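# Move the blue carton from the wall shelf to the desk

## Task

Pull the blue carton out of the line of cartons on the wall-mounted shelf and set it down on the desk. The brown cartons have to stay exactly where they were, neither moved nor rotated. The robot must not tip over or be left leaning, or the attempt fails. The carton only counts if it rests there without the robot supporting it, so release it and pull the gripper away at the end.

## Robot and tools

Robot: a Hello Robot Stretch 4, about 1.6 m tall, with a single arm. It has an omni-wheel base (rim no farther than 0.23 m from the base origin), a lift that rides up a mast, a telescoping arm that reaches forward, a three-joint wrist (yaw, pitch, roll) and a two-finger gripper. Cameras: head_camera (mast top, angled forward and down; turn the base to aim it), head_left_camera and head_right_camera (fisheyes beside it, aimed more steeply down, also showing the base and arm), and wrist_camera (behind the fingers, looking along them, fingertips near the bottom of its image).

Frames: the base frame sits on the floor below the base centre, x forward, y left, z up. hand_pose is reported in it, for a point between the open fingertips; with all wrist joints at zero its axes line up with the base frame. Its printed position may be a little off. The odometry frame is the base frame as it was when the scene began.

Tool execute_actions: argument "actions" is a list holding one action, or empty to just read state and images. "cameras" picks images: omitted, null or ["all"] gives every camera, [] gives none; names are head_camera, head_left_camera, head_right_camera, wrist_camera. An action contains "base", "joints" or both, optionally "pace" and "contact_limits"; alternatively it is just {"end_of_arm": "enable_torque"}, which re-powers any wrist or gripper motor that shut off so it holds in place. The parts of one action start together and may finish at different moments.

"base" holds exactly one relative move, measured from where the base last reported itself: {"translate_m": d} drives straight, forward positive, -2 to 2 m; {"strafe_m": d} slides sideways, left positive, -2 to 2 m; {"rotate_rad": d} spins in place, counter-clockwise (left) positive, -3.2 to 3.2 rad.

"joints" is a single object of absolute targets keyed by joint name, not offsets: lift_m 0 to 1.2 m; arm_m 0 to 0.55 m extension; wrist_yaw_rad -1.134 to 4.276 (0 straight ahead, positive turns left, 3.14 folded back, above 3.4 the arm may obstruct); wrist_pitch_rad -1.117 to 4.259 (0 level, 1.57 pointing down); wrist_roll_rad -1.117 to 4.259 (0 keeps the fingers level, positive turns clockwise as seen from behind); gripper_m -0.038 to 0.141, the fingertip gap in metres (negative means fingers pressed together). Completion tolerances: lift and arm ±0.004, yaw ±0.02, pitch ±0.05, roll ±0.02, gripper ±0.004. A joint target past its range gets clipped and executed with a note; any other bad value or unknown key rejects the whole call. Any joint or base you omit may still be driving toward an earlier target without the status showing it. An action lasts at most 15 s.

"pace": "slow", "default", "fast" or "max" (base up to 0.1/0.3/0.4/0.6 m/s and 1/2/3/4 rad/s; slower when the lift is above 0.2 m). "contact_limits": {"arm_m": value} from 0 (gentlest) to 0.75 (firmest), default 0.5, sets how much force the arm extension may use before stopping.

To unfold the wrist at the start, one action with lift_m 0.4 and wrist_yaw_rad 0 works.

Tool wait: {"seconds": 0 to 10}; commands nothing and returns state and images. Tool zoom_image: {"camera": name, "region": [x0, y0, x1, y1]} in pixels of that camera's last full image, origin top left, at most 504 by 504. Tool finished_scene: {"scene": current scene number}; final, reports success. Answering without any tool call ends everything. While you think, the robot keeps holding its last command.

Result lines: base_status and joint_status tell how each motion ended: "done" (for the base, wheels turned the commanded amount even if slipping), "off_target" (stopped short, may still push), "contact_stop_at_<key>" (hit something; that part goes slack, a slack lift may sag under load and slack wheels may roll), "limit_stop_at_<name>", "time_out", "torque_fault". After a stop the old target is dropped. on_its_own lists things not commanded this call; its "held at" is a target, not a position. If one call reports a stop, later calls in the same reply are skipped. lidar_m: 12 distances in metres from the base origin, 30-degree sectors starting straight ahead and going counter-clockwise (4th left, 7th behind, 10th right); "-" means nothing seen or closer than 0.25 m; it sees from about 0.15 m up, so table tops register, but misses glass, thin legs and much behind. wrist_depth_mm: 7x7 grid of depths in mm (100 to 2000, "-" invalid), top-left first, robot body included. base_odometry is wheel-based; heading -3.142 to 3.142, left positive. If turned_by_wheels and turned_by_imu differ by over about 0.1 rad, the base hit or slid, and heading error is roughly their difference. base_tilt in degrees, forward and right positive, with a fixed bias up to about 1.5. motor_effort: percent of maximum, positive toward higher joint values, bracket shows peak; fixed offsets and noise. For wheel_0, wheel_1, wheel_2, positive means turning right. Effort at rest out of its normal range suggests pushing or carrying; a load in a level gripper moves wrist pitch effort away from 0.

Gripping: command a gap smaller than the object; squeezing further pulls it toward the wrist by up to a third of the difference. Neither the reading nor "done" proves a grasp; at targets of 0 or above, a firm grip appears as a clear gripper_m effort change. Fingertips stuck on a surface below: raise the lift.

Avoid: "limit_stop_at_own_body" (likely with pitch below -0.2 combined with roll below -0.4 or above 4; you can still move away from the body). Wrist motors overloaded (gripper pushed into something, or over about 2 kg held level) give torque_fault and go limp until enable_torque. Tilt beyond 6 degrees gives "limit_stop_at_tilt" and slackens lift, arm and wheels. Do not drive or turn holding over 1 kg with arm_m above 0.2, especially fast; avoid steady pushes or pulls with a high gripper. Avoid dropping, sliding, slamming or shoving things, and disturbing the brown cartons. Loose objects may occasionally get nudged.

Each tool is called as name(argument=value, ...), one argument or row to a line, values as JSON.

## Session

execute_actions(
  actions=[],
)

Scene clock: 0.00 s.
base_odometry: x=+0.000 y=+0.000 heading=+0.000 (m, m, rad; odometry frame)
turned_by_wheels: +0.000 (rad since the last result)
turned_by_imu: +0.000 (rad since the last result)
base_tilt: forward=-0.9 right=+0.2 (deg)
lidar_m: 2.27 1.97 1.96 1.39 1.18 1.18 2.06 1.74 1.35 1.59 2.48 2.48
base_status: not commanded
joint_positions: lift_m=+0.268 arm_m=+0.002 wrist_yaw_rad=+3.109 wrist_pitch_rad=+0.008 wrist_roll_rad=+0.015 gripper_m=+0.057
joint_status: not commanded
motor_effort: lift_m=+19 arm_m=+0 wrist_yaw_rad=+0 wrist_pitch_rad=-7 wrist_roll_rad=+2 gripper_m=-3 wheel_0=+0 wheel_1=+0 wheel_2=+0 (%)
hand_pose: x=-0.1126 y=+0.0966 z=+0.4438 quat_wxyz=(+0.016, -0.004, +0.008, +1.000) (m; base frame)
wrist_depth_mm: - 138 - - - 1921 1661 / - 137 - - - 1921 1708 / 104 137 245 - - 1921 1308 / 116 137 - - - 1921 1661 / 1576 1921 - - - 1863 1618 / 1576 1808 207 1756 206 1708 1537 / 1229 1078 1098 161 1078 1118 1078
pictures: head_camera, head_left_camera, head_right_camera, wrist_camera
Images, in order (width x height): head_camera 420x560, head_left_camera 420x672, head_right_camera 420x672, wrist_camera 616x392.

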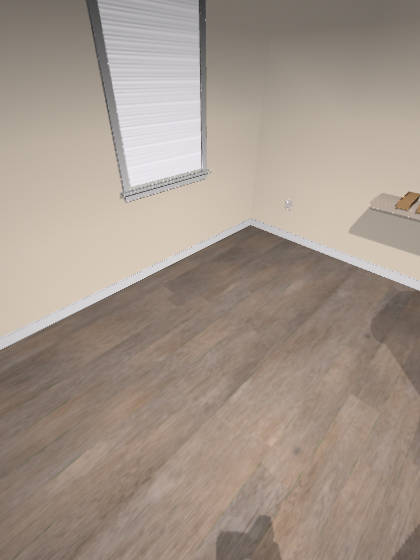

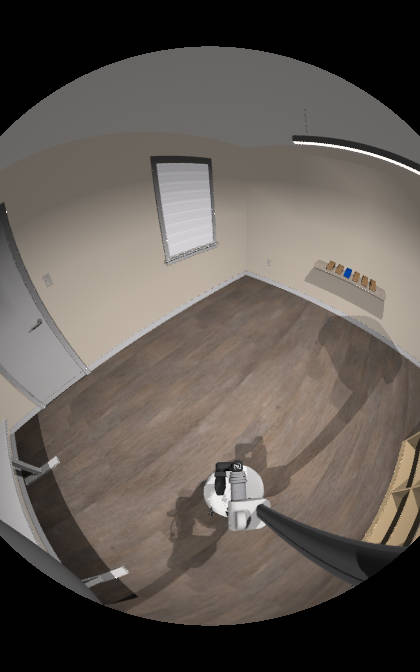

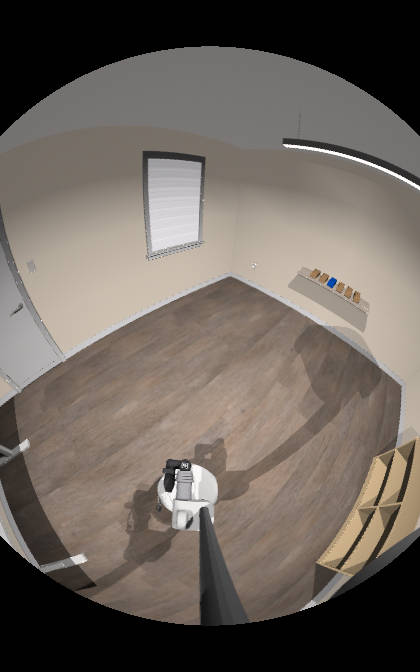

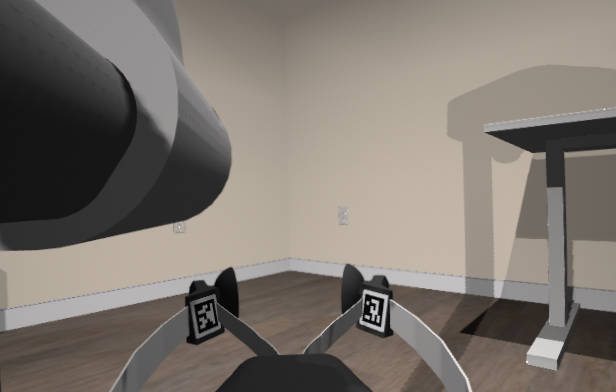

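execute_actions(
  actions=[
    {"base":{"rotate_rad":-0.785},"joints":{"lift_m":0.8,"wrist_yaw_rad":0}},
  ],
  cameras=[],
)

execute_actions(
  actions=[
    {"base":{"translate_m":1.3},"pace":"fast"},
  ],
  cameras=["head_camera","wrist_camera"],
)

Scene clock: 4.20 s.
base_odometry: x=+0.000 y=+0.000 heading=-0.784 (m, m, rad; odometry frame)
turned_by_wheels: -0.784 (rad since the last result)
turned_by_imu: -0.789 (rad since the last result)
base_tilt: forward=-0.9 right=+0.2 (deg)
lidar_m: 2.46 2.80 2.06 1.95 1.72 1.26 1.18 2.07 1.82 1.37 1.44 2.47
base_status: done
joint_positions: lift_m=+0.800 arm_m=+0.002 wrist_yaw_rad=+0.001 wrist_pitch_rad=+0.008 wrist_roll_rad=+0.015 gripper_m=+0.057
joint_status: all done
motor_effort: lift_m=+23(21) arm_m=+0(0) wrist_yaw_rad=-3(6) wrist_pitch_rad=-8(6) wrist_roll_rad=+2(1) gripper_m=-3(5) wheel_0=+3(10) wheel_1=+6(14) wheel_2=+5(13) (%)
hand_pose: x=+0.4615 y=-0.0873 z=+0.9756 quat_wxyz=(+1.000, +0.008, +0.004, +0.000) (m; base frame)
wrist_depth_mm: - - - - - - - / - - - - - - - / - - - - - - - / - - - - - - - / - - - - - - - / - - 208 - 206 - - / - - - 161 - - -
pictures: none
No camera images: the call's "cameras" was empty. Leave "cameras" out to get every camera's image.

Scene clock: 8.87 s.
base_odometry: x=+0.921 y=-0.917 heading=-0.783 (m, m, rad; odometry frame)
turned_by_wheels: +0.001 (rad since the last result)
turned_by_imu: +0.001 (rad since the last result)
base_tilt: forward=-0.9 right=+0.1 (deg)
lidar_m: 1.17 1.21 2.03 1.94 2.04 2.61 3.34 2.52 1.43 1.38 1.81 1.25
base_status: done
joint_positions: lift_m=+0.800 arm_m=+0.002 wrist_yaw_rad=+0.000 wrist_pitch_rad=+0.008 wrist_roll_rad=+0.015 gripper_m=+0.057
joint_status: not commanded
motor_effort: lift_m=+23(23) arm_m=+0(0) wrist_yaw_rad=-1(2) wrist_pitch_rad=-7(8) wrist_roll_rad=+2(2) gripper_m=-4(4) wheel_0=+3(9) wheel_1=+6(12) wheel_2=-3(14) (%)
hand_pose: x=+0.4614 y=-0.0874 z=+0.9756 quat_wxyz=(+1.000, +0.008, +0.004, +0.000) (m; base frame)
wrist_depth_mm: 1205 1205 1229 1255 1281 1281 1281 / 1205 1205 1229 1229 1255 1281 1281 / 1205 1205 1229 1255 1255 1281 1281 / 1205 1229 1229 1255 1229 1255 1281 / 1205 1229 1229 1229 1255 1255 1281 / 946 976 207 976 206 1255 1281 / 1205 1229 1229 161 1255 1255 1281
pictures: head_camera, wrist_camera
camera_calibration (this result's frames):
wrist_camera: T_world_to_cam=[[-0.048059, -0.998277, -0.0336789, -0.0459007], [0.0160384, 0.0329422, -0.999329, 1.03575], [0.998716, -0.0485669, 0.0144276, -0.253944], [0, 0, 0, 1]] pos_world=[0.2348, -0.0922747, 1.03717]
Images, in order (width x height): head_camera 420x560, wrist_camera 616x392.

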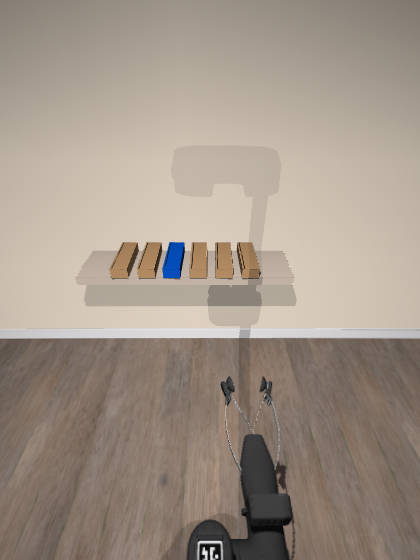

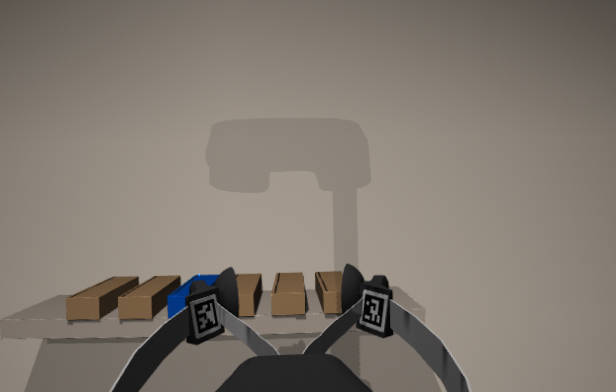

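zoom_image(
  camera="head_camera",
  region=[70, 220, 310, 320],
)

Region (70, 220, 310, 320) of head_camera's 420x560 image, scaled by 2.100, with more detail than that image has; it fills the top 210 rows of this view, and the rest is white.

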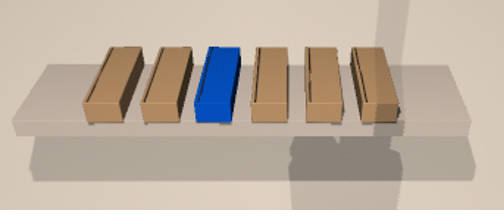

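execute_actions(
  actions=[
    {"base":{"strafe_m":0.285},"joints":{"lift_m":1.0,"wrist_pitch_rad":1.57,"wrist_roll_rad":0,"gripper_m":0.105}},
  ],
  cameras=[],
)

execute_actions(
  actions=[
    {"base":{"translate_m":0.7},"joints":{"arm_m":0.3}},
  ],
  cameras=["head_camera","wrist_camera"],
)

Scene clock: 13.57 s.
base_odometry: x=+1.122 y=-0.716 heading=-0.783 (m, m, rad; odometry frame)
turned_by_wheels: +0.000 (rad since the last result)
turned_by_imu: +0.000 (rad since the last result)
base_tilt: forward=-1.0 right=+0.1 (deg)
lidar_m: 1.17 1.22 1.71 1.66 1.75 2.37 3.34 2.89 1.74 1.64 2.07 1.23
base_status: done
joint_positions: lift_m=+1.000 arm_m=+0.002 wrist_yaw_rad=+0.000 wrist_pitch_rad=+1.570 wrist_roll_rad=+0.000 gripper_m=+0.105
joint_status: all done
motor_effort: lift_m=+23(24) arm_m=+0(0) wrist_yaw_rad=-1(1) wrist_pitch_rad=+0(6) wrist_roll_rad=+1(0) gripper_m=+1(6) wheel_0=-1(10) wheel_1=+5(14) wheel_2=+0(5) (%)
hand_pose: x=+0.1732 y=-0.0874 z=+0.8894 quat_wxyz=(+0.707, +0.000, +0.707, +0.000) (m; base frame)
wrist_depth_mm: 1078 1098 1118 1118 1160 1138 1182 / 1118 1098 1118 1138 1138 1160 1160 / 1098 1118 1118 1138 1138 1160 1160 / 1078 1098 1118 1118 1138 1138 1160 / 1078 1078 891 917 1118 1138 1160 / 1078 1098 891 904 198 1138 1160 / 1078 1098 891 156 1138 1118 1160
pictures: none
No camera images: the call's "cameras" was empty. Leave "cameras" out to get every camera's image.

Scene clock: 17.37 s.
base_odometry: x=+1.618 y=-1.209 heading=-0.783 (m, m, rad; odometry frame)
turned_by_wheels: +0.001 (rad since the last result)
turned_by_imu: +0.001 (rad since the last result)
base_tilt: forward=-1.0 right=+0.1 (deg)
lidar_m: 0.48 0.52 1.07 1.66 1.74 2.42 4.13 2.41 1.81 2.02 0.71 0.52
base_status: done
joint_positions: lift_m=+1.000 arm_m=+0.299 wrist_yaw_rad=+0.000 wrist_pitch_rad=+1.570 wrist_roll_rad=+0.000 gripper_m=+0.105
joint_status: all done
motor_effort: lift_m=+23(23) arm_m=+7(12) wrist_yaw_rad=-1(2) wrist_pitch_rad=-1(1) wrist_roll_rad=+1(1) gripper_m=-1(1) wheel_0=+4(10) wheel_1=+6(13) wheel_2=-3(16) (%)
hand_pose: x=+0.4700 y=-0.0874 z=+0.8894 quat_wxyz=(+0.707, +0.000, +0.707, +0.000) (m; base frame)
wrist_depth_mm: 322 317 345 324 347 330 334 / 322 315 347 324 351 332 334 / 324 317 345 322 351 330 334 / 324 315 345 324 353 329 332 / 1078 1098 1098 1118 1138 1160 1160 / 1060 1098 1118 1118 199 1138 1160 / 1078 1098 891 156 1118 1138 1160
pictures: head_camera, wrist_camera
camera_calibration (this result's frames):
wrist_camera: T_world_to_cam=[[-0.0192065, -0.998664, 0.0479779, -0.134674], [-0.999527, 0.0180263, -0.0249123, 0.55881], [0.0240142, -0.0484337, -0.998538, 1.09783], [0, 0, 0, 1]] pos_world=[0.529595, -0.0913955, 1.1166]
Images, in order (width x height): head_camera 420x560, wrist_camera 616x392.

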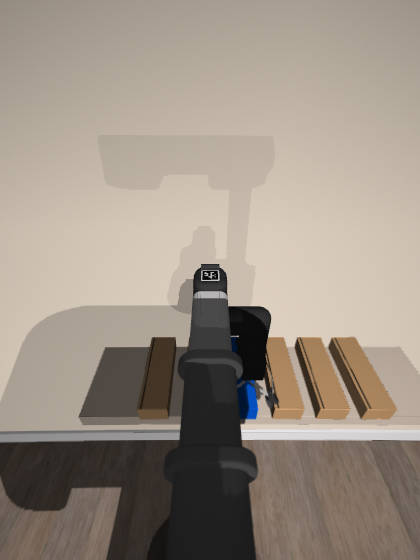

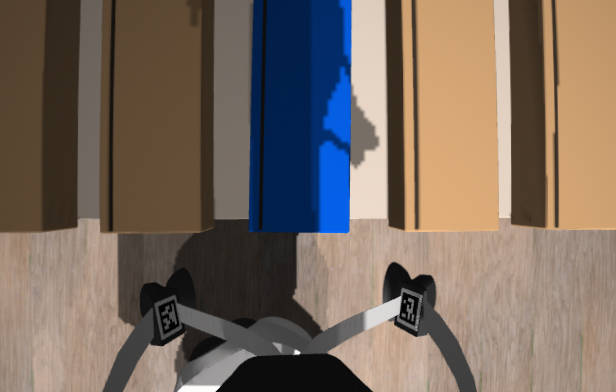

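execute_actions(
  actions=[
    {"base":{"strafe_m":-0.009},"joints":{"arm_m":0.44,"lift_m":0.93,"gripper_m":0.1}},
  ],
  cameras=["head_camera","wrist_camera"],
)

Scene clock: 19.83 s.
base_odometry: x=+1.612 y=-1.215 heading=-0.783 (m, m, rad; odometry frame)
turned_by_wheels: +0.000 (rad since the last result)
turned_by_imu: +0.000 (rad since the last result)
base_tilt: forward=-0.9 right=+0.2 (deg)
lidar_m: 0.47 0.49 1.05 1.66 1.75 2.41 4.11 2.39 1.78 2.01 0.69 0.52
base_status: done
joint_positions: lift_m=+0.930 arm_m=+0.439 wrist_yaw_rad=+0.000 wrist_pitch_rad=+1.570 wrist_roll_rad=+0.000 gripper_m=+0.100
joint_status: all done
motor_effort: lift_m=+15(20) arm_m=+7(6) wrist_yaw_rad=-1(1) wrist_pitch_rad=-1(2) wrist_roll_rad=+1(2) gripper_m=+1(0) wheel_0=+2(9) wheel_1=-7(9) wheel_2=+0(2) (%)
hand_pose: x=+0.6099 y=-0.0874 z=+0.8200 quat_wxyz=(+0.707, +0.000, +0.707, +0.000) (m; base frame)
wrist_depth_mm: 224 220 222 222 222 220 232 / 246 248 276 253 282 258 290 / 245 246 300 252 312 257 298 / 244 246 298 252 310 258 297 / 244 246 297 252 310 257 297 / 244 245 248 250 201 257 296 / 243 244 297 156 309 256 293
pictures: head_camera, wrist_camera
camera_calibration (this result's frames):
wrist_camera: T_world_to_cam=[[-0.0192109, -0.998664, 0.0479786, -0.128655], [-0.999528, 0.0180325, -0.024875, 0.696945], [0.0239766, -0.0484338, -0.998539, 1.0252], [0, 0, 0, 1]] pos_world=[0.669564, -0.0913959, 1.04721]
Images, in order (width x height): head_camera 420x560, wrist_camera 616x392.

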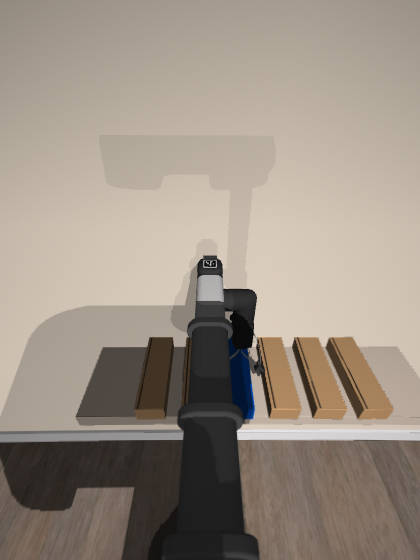

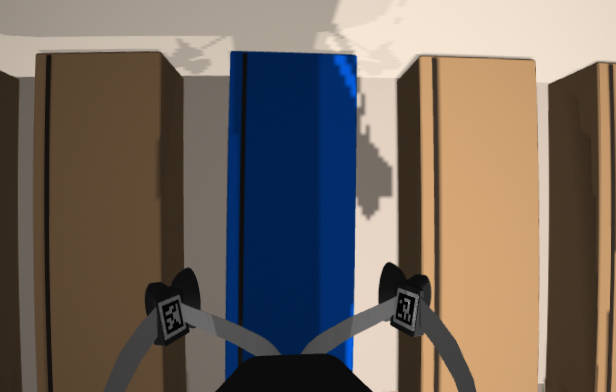

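execute_actions(
  actions=[
    {"joints":{"arm_m":0.46,"lift_m":0.915}},
  ],
  cameras=[],
)

execute_actions(
  actions=[
    {"joints":{"lift_m":0.89},"pace":"slow"},
  ],
  cameras=["head_right_camera","wrist_camera"],
)

Scene clock: 21.33 s.
base_odometry: x=+1.612 y=-1.215 heading=-0.783 (m, m, rad; odometry frame)
turned_by_wheels: +0.000 (rad since the last result)
turned_by_imu: +0.000 (rad since the last result)
base_tilt: forward=-0.9 right=+0.2 (deg)
lidar_m: 0.48 0.49 1.08 1.66 1.74 2.41 3.67 2.40 1.79 2.01 0.72 0.51
base_status: not commanded
joint_positions: lift_m=+0.915 arm_m=+0.459 wrist_yaw_rad=+0.000 wrist_pitch_rad=+1.570 wrist_roll_rad=+0.000 gripper_m=+0.100
joint_status: all done
motor_effort: lift_m=+15(19) arm_m=+7(7) wrist_yaw_rad=-2(0) wrist_pitch_rad=+0(2) wrist_roll_rad=+2(1) gripper_m=-1(2) wheel_0=+2(2) wheel_1=-7(7) wheel_2=+0(0) (%)
hand_pose: x=+0.6299 y=-0.0874 z=+0.8051 quat_wxyz=(+0.707, +0.000, +0.707, +0.000) (m; base frame)
wrist_depth_mm: 179 176 178 178 178 177 181 / 230 233 240 237 241 243 245 / 229 231 291 237 283 244 270 / 229 230 290 236 285 242 267 / 229 231 289 236 283 242 266 / 229 230 234 236 200 242 266 / 229 229 289 156 294 241 265
pictures: none
No camera images: the call's "cameras" was empty. Leave "cameras" out to get every camera's image.

Scene clock: 22.33 s.
base_odometry: x=+1.612 y=-1.215 heading=-0.783 (m, m, rad; odometry frame)
turned_by_wheels: +0.000 (rad since the last result)
turned_by_imu: +0.000 (rad since the last result)
base_tilt: forward=-0.9 right=+0.2 (deg)
lidar_m: 0.48 0.50 1.09 1.67 1.73 2.42 3.69 2.39 1.79 2.02 0.70 0.50
base_status: not commanded
joint_positions: lift_m=+0.890 arm_m=+0.459 wrist_yaw_rad=+0.000 wrist_pitch_rad=+1.570 wrist_roll_rad=+0.000 gripper_m=+0.100
joint_status: all done
motor_effort: lift_m=+15(14) arm_m=+7(7) wrist_yaw_rad=+1(0) wrist_pitch_rad=-1(1) wrist_roll_rad=+2(2) gripper_m=+1(1) wheel_0=+2(2) wheel_1=-6(7) wheel_2=+0(0) (%)
hand_pose: x=+0.6299 y=-0.0874 z=+0.7801 quat_wxyz=(+0.707, +0.000, +0.707, +0.000) (m; base frame)
wrist_depth_mm: 178 176 178 178 178 177 181 / 206 208 212 213 241 218 220 / 205 207 211 212 271 217 219 / 205 207 211 212 272 216 220 / 205 207 211 211 270 216 218 / 204 206 208 211 201 216 218 / 204 205 236 156 270 216 217
pictures: head_right_camera, wrist_camera
camera_calibration (this result's frames):
wrist_camera: T_world_to_cam=[[-0.0191185, -0.998665, 0.0479828, -0.126415], [-0.999535, 0.0179503, -0.02466, 0.715744], [0.0237657, -0.0484319, -0.998544, 0.984951], [0, 0, 0, 1]] pos_world=[0.689586, -0.091391, 1.00723]
Images, in order (width x height): head_right_camera 420x672, wrist_camera 616x392.

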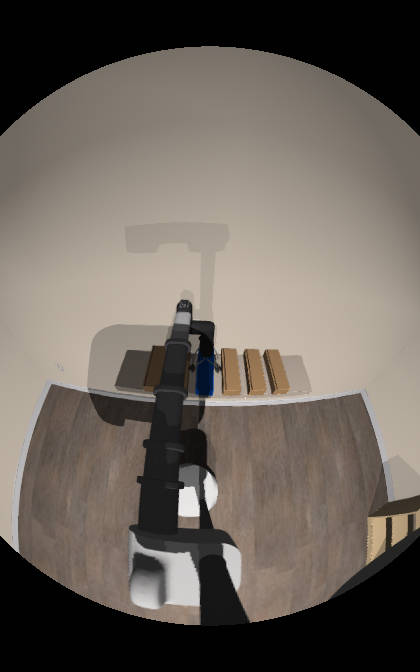

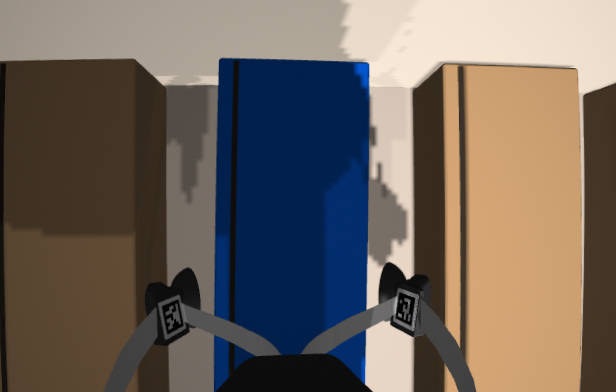

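Good clearance. A bit lower, then grip.

execute_actions(
  actions=[
    {"joints":{"lift_m":0.875,"gripper_m":0.093},"pace":"slow"},
  ],
  cameras=[],
)

execute_actions(
  actions=[
    {"joints":{"gripper_m":0.04}},
  ],
  cameras=["wrist_camera"],
)

execute_actions(
  actions=[
    {"joints":{"lift_m":1.0},"pace":"slow"},
  ],
  cameras=["head_camera","wrist_camera"],
)

Scene clock: 23.83 s.
base_odometry: x=+1.612 y=-1.215 heading=-0.783 (m, m, rad; odometry frame)
turned_by_wheels: +0.000 (rad since the last result)
turned_by_imu: +0.000 (rad since the last result)
base_tilt: forward=-0.9 right=+0.2 (deg)
lidar_m: 0.48 0.51 1.06 1.67 1.73 2.41 3.67 2.39 1.80 2.02 0.70 0.51
base_status: not commanded
joint_positions: lift_m=+0.875 arm_m=+0.459 wrist_yaw_rad=+0.000 wrist_pitch_rad=+1.570 wrist_roll_rad=+0.000 gripper_m=+0.093
joint_status: all done
motor_effort: lift_m=+15(17) arm_m=+7(7) wrist_yaw_rad=-3(3) wrist_pitch_rad=+0(3) wrist_roll_rad=+1(2) gripper_m=-2(3) wheel_0=+2(2) wheel_1=-6(6) wheel_2=+0(0) (%)
hand_pose: x=+0.6299 y=-0.0874 z=+0.7651 quat_wxyz=(+0.707, +0.000, +0.707, +0.000) (m; base frame)
wrist_depth_mm: 178 176 178 178 178 177 181 / 191 204 196 198 232 202 204 / 190 204 196 197 255 202 204 / 190 204 195 196 256 202 203 / 190 202 195 196 235 202 203 / 190 191 194 196 198 201 202 / 189 190 220 155 255 200 202
pictures: none
No camera images: the call's "cameras" was empty. Leave "cameras" out to get every camera's image.

Scene clock: 25.20 s.
base_odometry: x=+1.612 y=-1.215 heading=-0.783 (m, m, rad; odometry frame)
turned_by_wheels: +0.000 (rad since the last result)
turned_by_imu: +0.000 (rad since the last result)
base_tilt: forward=-0.9 right=+0.2 (deg)
lidar_m: 0.48 0.49 1.06 1.66 1.75 2.42 4.10 2.39 1.79 2.00 0.70 0.49
base_status: not commanded
joint_positions: lift_m=+0.875 arm_m=+0.459 wrist_yaw_rad=+0.000 wrist_pitch_rad=+1.570 wrist_roll_rad=+0.000 gripper_m=+0.040
joint_status: all done
motor_effort: lift_m=+15(15) arm_m=+7(7) wrist_yaw_rad=+0(1) wrist_pitch_rad=+0(1) wrist_roll_rad=+1(1) gripper_m=-24(19) wheel_0=+2(2) wheel_1=-6(6) wheel_2=+0(0) (%)
hand_pose: x=+0.6299 y=-0.0874 z=+0.7651 quat_wxyz=(+0.707, +0.000, +0.707, +0.000) (m; base frame)
wrist_depth_mm: 179 176 177 179 178 177 181 / 191 204 182 183 233 203 204 / 190 204 181 183 256 202 204 / 190 204 181 182 256 201 203 / 190 203 181 182 256 201 202 / 189 190 180 182 183 201 202 / 189 190 180 181 255 200 202
pictures: wrist_camera
camera_calibration (this result's frames):
wrist_camera: T_world_to_cam=[[-0.0191184, -0.998665, 0.0479828, -0.125695], [-0.999535, 0.0179502, -0.02466, 0.715375], [0.0237657, -0.0484319, -0.998544, 0.96997], [0, 0, 0, 1]] pos_world=[0.689587, -0.091391, 0.99223]
Images, in order (width x height): wrist_camera 616x392.

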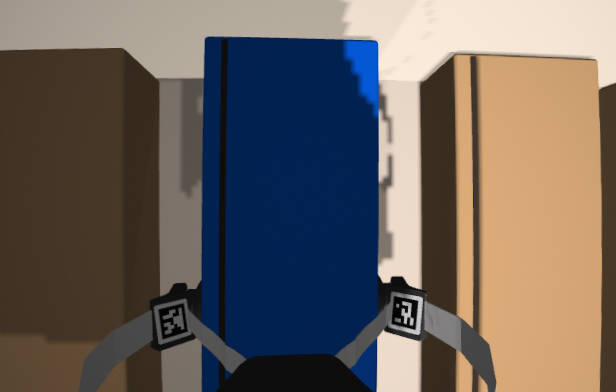

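Scene clock: 27.07 s.
base_odometry: x=+1.612 y=-1.215 heading=-0.783 (m, m, rad; odometry frame)
turned_by_wheels: +0.000 (rad since the last result)
turned_by_imu: +0.000 (rad since the last result)
base_tilt: forward=-0.9 right=+0.2 (deg)
lidar_m: 0.46 0.50 1.06 1.67 1.74 2.44 3.69 2.39 1.79 2.02 0.70 0.51
base_status: not commanded
joint_positions: lift_m=+1.000 arm_m=+0.459 wrist_yaw_rad=+0.000 wrist_pitch_rad=+1.570 wrist_roll_rad=+0.000 gripper_m=+0.040
joint_status: all done
motor_effort: lift_m=+23(24) arm_m=+7(7) wrist_yaw_rad=+0(0) wrist_pitch_rad=-1(2) wrist_roll_rad=+1(2) gripper_m=-21(19) wheel_0=+2(2) wheel_1=-6(7) wheel_2=+0(0) (%)
hand_pose: x=+0.6299 y=-0.0874 z=+0.8894 quat_wxyz=(+0.707, +0.000, +0.707, +0.000) (m; base frame)
wrist_depth_mm: 179 176 177 178 178 177 181 / 256 260 182 183 241 264 260 / 340 315 181 183 327 330 332 / 340 314 181 182 325 330 334 / 340 314 181 182 325 329 332 / 336 312 180 182 183 329 330 / 325 312 180 181 324 325 330
pictures: head_camera, wrist_camera
camera_calibration (this result's frames):
wrist_camera: T_world_to_cam=[[-0.019118, -0.998665, 0.0479828, -0.13166], [-0.999535, 0.0179499, -0.0246598, 0.718442], [0.0237656, -0.0484319, -0.998544, 1.0941], [0, 0, 0, 1]] pos_world=[0.689589, -0.091391, 1.11654]
Images, in order (width x height): head_camera 420x560, wrist_camera 616x392.

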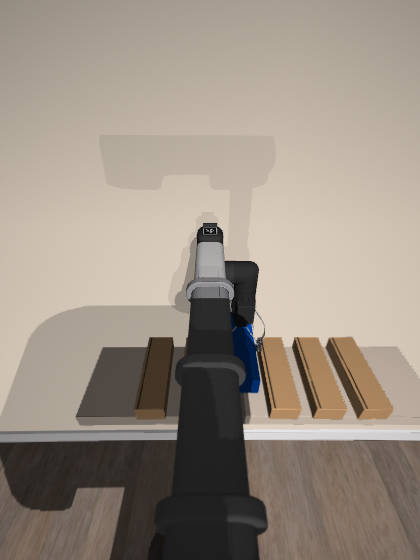

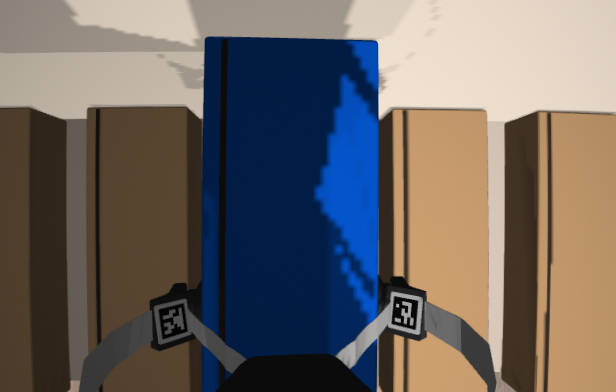

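execute_actions(
  actions=[
    {"base":{"translate_m":-1.8},"joints":{"arm_m":0.15,"lift_m":1.05},"pace":"fast"},
  ],
  cameras=[],
)

execute_actions(
  actions=[
    {"base":{"rotate_rad":3.14}},
  ],
  cameras=["head_camera","wrist_camera"],
)

Scene clock: 34.23 s.
base_odometry: x=+0.336 y=+0.055 heading=-0.783 (m, m, rad; odometry frame)
turned_by_wheels: +0.000 (rad since the last result)
turned_by_imu: +0.001 (rad since the last result)
base_tilt: forward=-0.9 right=+0.1 (deg)
lidar_m: 0.41 2.39 1.77 1.68 1.75 1.46 1.38 1.45 2.12 1.64 1.72 0.25
base_status: done
joint_positions: lift_m=+1.050 arm_m=+0.151 wrist_yaw_rad=+0.000 wrist_pitch_rad=+1.570 wrist_roll_rad=+0.000 gripper_m=+0.040
joint_status: all done
motor_effort: lift_m=+22(27) arm_m=-6(9) wrist_yaw_rad=+0(2) wrist_pitch_rad=-1(1) wrist_roll_rad=+2(1) gripper_m=-22(19) wheel_0=-4(7) wheel_1=-5(12) wheel_2=+3(13) (%)
hand_pose: x=+0.3222 y=-0.0874 z=+0.9394 quat_wxyz=(+0.707, +0.000, +0.707, +0.000) (m; base frame)
wrist_depth_mm: 1138 1160 1160 1205 1182 1205 1229 / 1138 1160 182 183 1182 1205 1229 / 1118 1138 182 183 1182 1205 1205 / 1138 1138 181 183 1182 1205 1229 / 1138 1160 181 182 1182 1205 1205 / 1138 1138 180 182 183 1182 1205 / 1118 1138 180 181 1182 1205 1205
pictures: none
No camera images: the call's "cameras" was empty. Leave "cameras" out to get every camera's image.

Scene clock: 37.67 s.
base_odometry: x=+0.336 y=+0.055 heading=+2.356 (m, m, rad; odometry frame)
turned_by_wheels: +3.139 (rad since the last result)
turned_by_imu: +3.165 (rad since the last result)
base_tilt: forward=-0.9 right=+0.2 (deg)
lidar_m: 0.39 1.42 2.11 1.64 1.71 2.38 2.52 2.38 1.75 1.69 1.75 0.25
base_status: done
joint_positions: lift_m=+1.050 arm_m=+0.151 wrist_yaw_rad=+0.000 wrist_pitch_rad=+1.570 wrist_roll_rad=+0.000 gripper_m=+0.040
joint_status: not commanded
motor_effort: lift_m=+23(22) arm_m=-7(6) wrist_yaw_rad=-1(3) wrist_pitch_rad=+0(1) wrist_roll_rad=+1(1) gripper_m=-19(22) wheel_0=-4(9) wheel_1=-6(13) wheel_2=-3(11) (%)
hand_pose: x=+0.3223 y=-0.0874 z=+0.9394 quat_wxyz=(+0.707, +0.000, +0.707, +0.000) (m; base frame)
wrist_depth_mm: 1118 1138 1160 1138 1182 1229 1229 / 1138 1138 182 183 1205 1205 1229 / 1118 1160 182 183 1205 1205 1205 / 1138 1160 181 183 1205 1205 1229 / 1118 1138 181 182 1182 1182 1229 / 1138 1138 180 182 184 1182 1229 / 1118 1138 180 181 1182 1182 1205
pictures: head_camera, wrist_camera
camera_calibration (this result's frames):
wrist_camera: T_world_to_cam=[[-0.0192534, -0.998663, 0.0479808, -0.139899], [-0.99953, 0.0180803, -0.0247633, 0.412266], [0.0238626, -0.048435, -0.998541, 1.15138], [0, 0, 0, 1]] pos_world=[0.381904, -0.0913988, 1.16662]
Images, in order (width x height): head_camera 420x560, wrist_camera 616x392.

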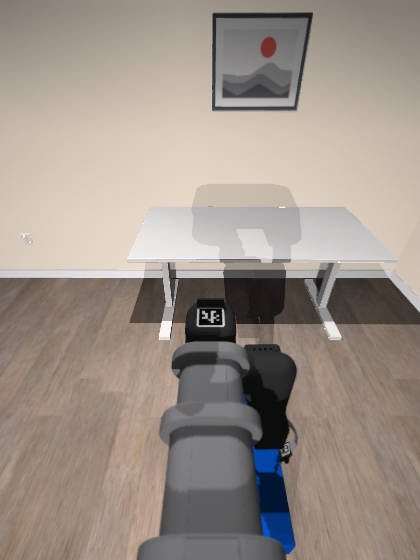

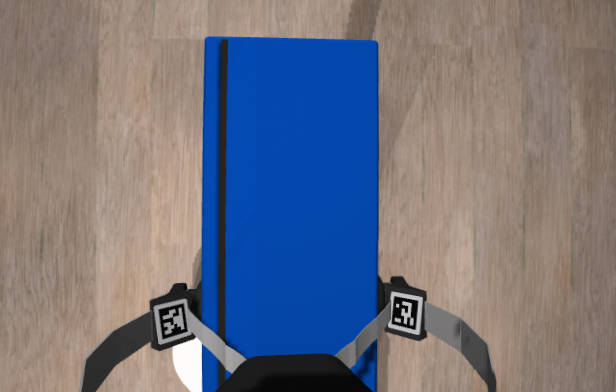

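execute_actions(
  actions=[
    {"base":{"translate_m":1.0},"joints":{"arm_m":0.5,"lift_m":0.95},"pace":"fast"},
  ],
  cameras=["head_camera"],
)

Scene clock: 42.53 s.
base_odometry: x=-0.370 y=+0.762 heading=+2.356 (m, m, rad; odometry frame)
turned_by_wheels: +0.001 (rad since the last result)
turned_by_imu: +0.001 (rad since the last result)
base_tilt: forward=-1.0 right=+0.1 (deg)
lidar_m: 0.38 0.42 0.57 2.02 1.86 2.39 3.62 2.43 1.76 1.67 0.56 0.40
base_status: done
joint_positions: lift_m=+0.950 arm_m=+0.499 wrist_yaw_rad=+0.000 wrist_pitch_rad=+1.570 wrist_roll_rad=+0.000 gripper_m=+0.040
joint_status: all done
motor_effort: lift_m=+16(22) arm_m=+7(6) wrist_yaw_rad=-2(1) wrist_pitch_rad=+0(2) wrist_roll_rad=+1(2) gripper_m=-17(20) wheel_0=+3(8) wheel_1=+5(9) wheel_2=-1(14) (%)
hand_pose: x=+0.6700 y=-0.0874 z=+0.8400 quat_wxyz=(+0.707, +0.000, +0.707, +0.000) (m; base frame)
wrist_depth_mm: 334 340 342 345 351 353 359 / 334 338 182 183 347 353 357 / 334 338 181 183 347 353 355 / 334 338 181 182 349 353 355 / 332 336 181 182 347 351 355 / 332 334 180 182 183 351 355 / 330 332 180 181 347 349 353
pictures: head_camera
Images, in order (width x height): head_camera 420x560.

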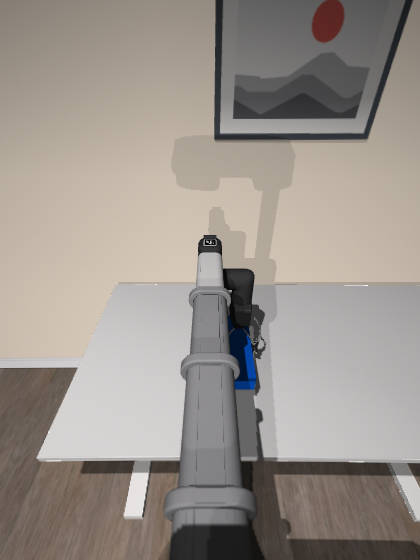

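Need depth 256 in column 5: lower by 0.092.

execute_actions(
  actions=[
    {"joints":{"lift_m":0.858}},
  ],
  cameras=[],
)

execute_actions(
  actions=[
    {"joints":{"gripper_m":0.11},"pace":"slow"},
  ],
  cameras=[],
)

execute_actions(
  actions=[
    {"joints":{"lift_m":0.98},"pace":"fast"},
  ],
  cameras=[],
)

execute_actions(
  actions=[
    {"joints":{"arm_m":0.05},"pace":"fast"},
  ],
  cameras=["head_camera"],
)

Scene clock: 45.10 s.
base_odometry: x=-0.370 y=+0.762 heading=+2.356 (m, m, rad; odometry frame)
turned_by_wheels: +0.000 (rad since the last result)
turned_by_imu: +0.000 (rad since the last result)
base_tilt: forward=-0.9 right=+0.2 (deg)
lidar_m: 0.40 0.40 0.56 2.02 1.86 2.40 3.61 2.43 1.76 1.66 0.58 0.41
base_status: not commanded
joint_positions: lift_m=+0.858 arm_m=+0.499 wrist_yaw_rad=+0.000 wrist_pitch_rad=+1.570 wrist_roll_rad=+0.000 gripper_m=+0.040
joint_status: all done
motor_effort: lift_m=+15(17) arm_m=+6(6) wrist_yaw_rad=-1(1) wrist_pitch_rad=-1(0) wrist_roll_rad=+2(1) gripper_m=-21(19) wheel_0=+3(3) wheel_1=+5(5) wheel_2=-1(1) (%)
hand_pose: x=+0.6700 y=-0.0874 z=+0.7480 quat_wxyz=(+0.707, +0.000, +0.707, +0.000) (m; base frame)
wrist_depth_mm: 245 248 249 253 256 259 262 / 245 248 182 183 256 259 263 / 244 247 181 183 255 258 260 / 244 246 181 183 254 258 260 / 244 247 181 182 254 257 259 / 243 245 180 182 183 257 259 / 243 245 179 181 254 255 259
pictures: none
No camera images: the call's "cameras" was empty. Leave "cameras" out to get every camera's image.

Scene clock: 48.03 s.
base_odometry: x=-0.370 y=+0.762 heading=+2.356 (m, m, rad; odometry frame)
turned_by_wheels: +0.000 (rad since the last result)
turned_by_imu: +0.000 (rad since the last result)
base_tilt: forward=-1.0 right=+0.2 (deg)
lidar_m: 0.38 0.41 0.56 2.03 1.86 2.40 3.63 2.41 1.77 1.66 0.56 0.39
base_status: not commanded
joint_positions: lift_m=+0.858 arm_m=+0.499 wrist_yaw_rad=+0.000 wrist_pitch_rad=+1.570 wrist_roll_rad=+0.000 gripper_m=+0.110
joint_status: all done
motor_effort: lift_m=+15(15) arm_m=+6(6) wrist_yaw_rad=+1(1) wrist_pitch_rad=-1(0) wrist_roll_rad=+1(2) gripper_m=-2(19) wheel_0=+3(3) wheel_1=+5(5) wheel_2=-1(1) (%)
hand_pose: x=+0.6700 y=-0.0874 z=+0.7480 quat_wxyz=(+0.707, +0.000, +0.707, +0.000) (m; base frame)
wrist_depth_mm: 245 248 250 253 257 259 263 / 244 247 195 195 255 259 262 / 244 247 194 195 256 258 260 / 244 246 194 195 255 257 262 / 243 246 193 195 254 257 259 / 243 245 193 194 196 257 259 / 242 244 192 149 254 256 258
pictures: none
No camera images: the call's "cameras" was empty. Leave "cameras" out to get every camera's image.

Scene clock: 49.30 s.
base_odometry: x=-0.370 y=+0.762 heading=+2.356 (m, m, rad; odometry frame)
turned_by_wheels: +0.000 (rad since the last result)
turned_by_imu: +0.000 (rad since the last result)
base_tilt: forward=-0.9 right=+0.1 (deg)
lidar_m: 0.39 0.41 0.58 2.03 1.87 2.38 3.62 2.41 1.77 1.65 0.56 0.41
base_status: not commanded
joint_positions: lift_m=+0.980 arm_m=+0.499 wrist_yaw_rad=+0.000 wrist_pitch_rad=+1.570 wrist_roll_rad=+0.000 gripper_m=+0.110
joint_status: all done
motor_effort: lift_m=+23(22) arm_m=+7(6) wrist_yaw_rad=+3(4) wrist_pitch_rad=-2(1) wrist_roll_rad=+2(2) gripper_m=-2(1) wheel_0=+4(3) wheel_1=+5(5) wheel_2=-1(1) (%)
hand_pose: x=+0.6700 y=-0.0874 z=+0.8694 quat_wxyz=(+0.707, +0.000, +0.707, +0.000) (m; base frame)
wrist_depth_mm: 364 368 370 375 382 387 389 / 364 366 370 377 379 384 389 / 364 366 370 317 379 384 389 / 362 366 368 315 377 382 387 / 364 364 368 315 377 382 387 / 359 362 314 315 200 379 387 / 362 362 366 149 377 382 382
pictures: none
No camera images: the call's "cameras" was empty. Leave "cameras" out to get every camera's image.

Scene clock: 51.30 s.
base_odometry: x=-0.370 y=+0.762 heading=+2.356 (m, m, rad; odometry frame)
turned_by_wheels: +0.000 (rad since the last result)
turned_by_imu: +0.000 (rad since the last result)
base_tilt: forward=-1.0 right=+0.2 (deg)
lidar_m: 0.40 0.41 0.58 2.02 1.86 2.39 3.62 2.42 1.76 1.65 0.57 0.41
base_status: not commanded
joint_positions: lift_m=+0.980 arm_m=+0.051 wrist_yaw_rad=+0.000 wrist_pitch_rad=+1.570 wrist_roll_rad=+0.000 gripper_m=+0.110
joint_status: all done
motor_effort: lift_m=+22(23) arm_m=-7(7) wrist_yaw_rad=+0(1) wrist_pitch_rad=-1(2) wrist_roll_rad=+2(2) gripper_m=-3(1) wheel_0=+3(3) wheel_1=+5(5) wheel_2=-1(1) (%)
hand_pose: x=+0.2222 y=-0.0874 z=+0.8694 quat_wxyz=(+0.707, +0.000, +0.707, +0.000) (m; base frame)
wrist_depth_mm: 366 370 375 379 382 387 392 / 1060 1060 1078 1118 1118 407 402 / 1078 1078 1098 1118 1118 1138 1138 / 1078 1078 1098 1098 1098 1118 1138 / 1078 1060 878 960 1098 1138 1160 / 1060 1060 854 891 200 1118 1138 / 1060 1060 878 149 1118 1138 1138
pictures: head_camera
Images, in order (width x height): head_camera 420x560.

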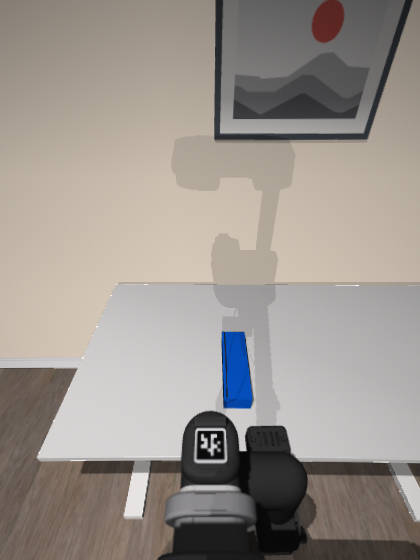

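finished_scene(
  scene=1,
)

The scene is finished: the task was done.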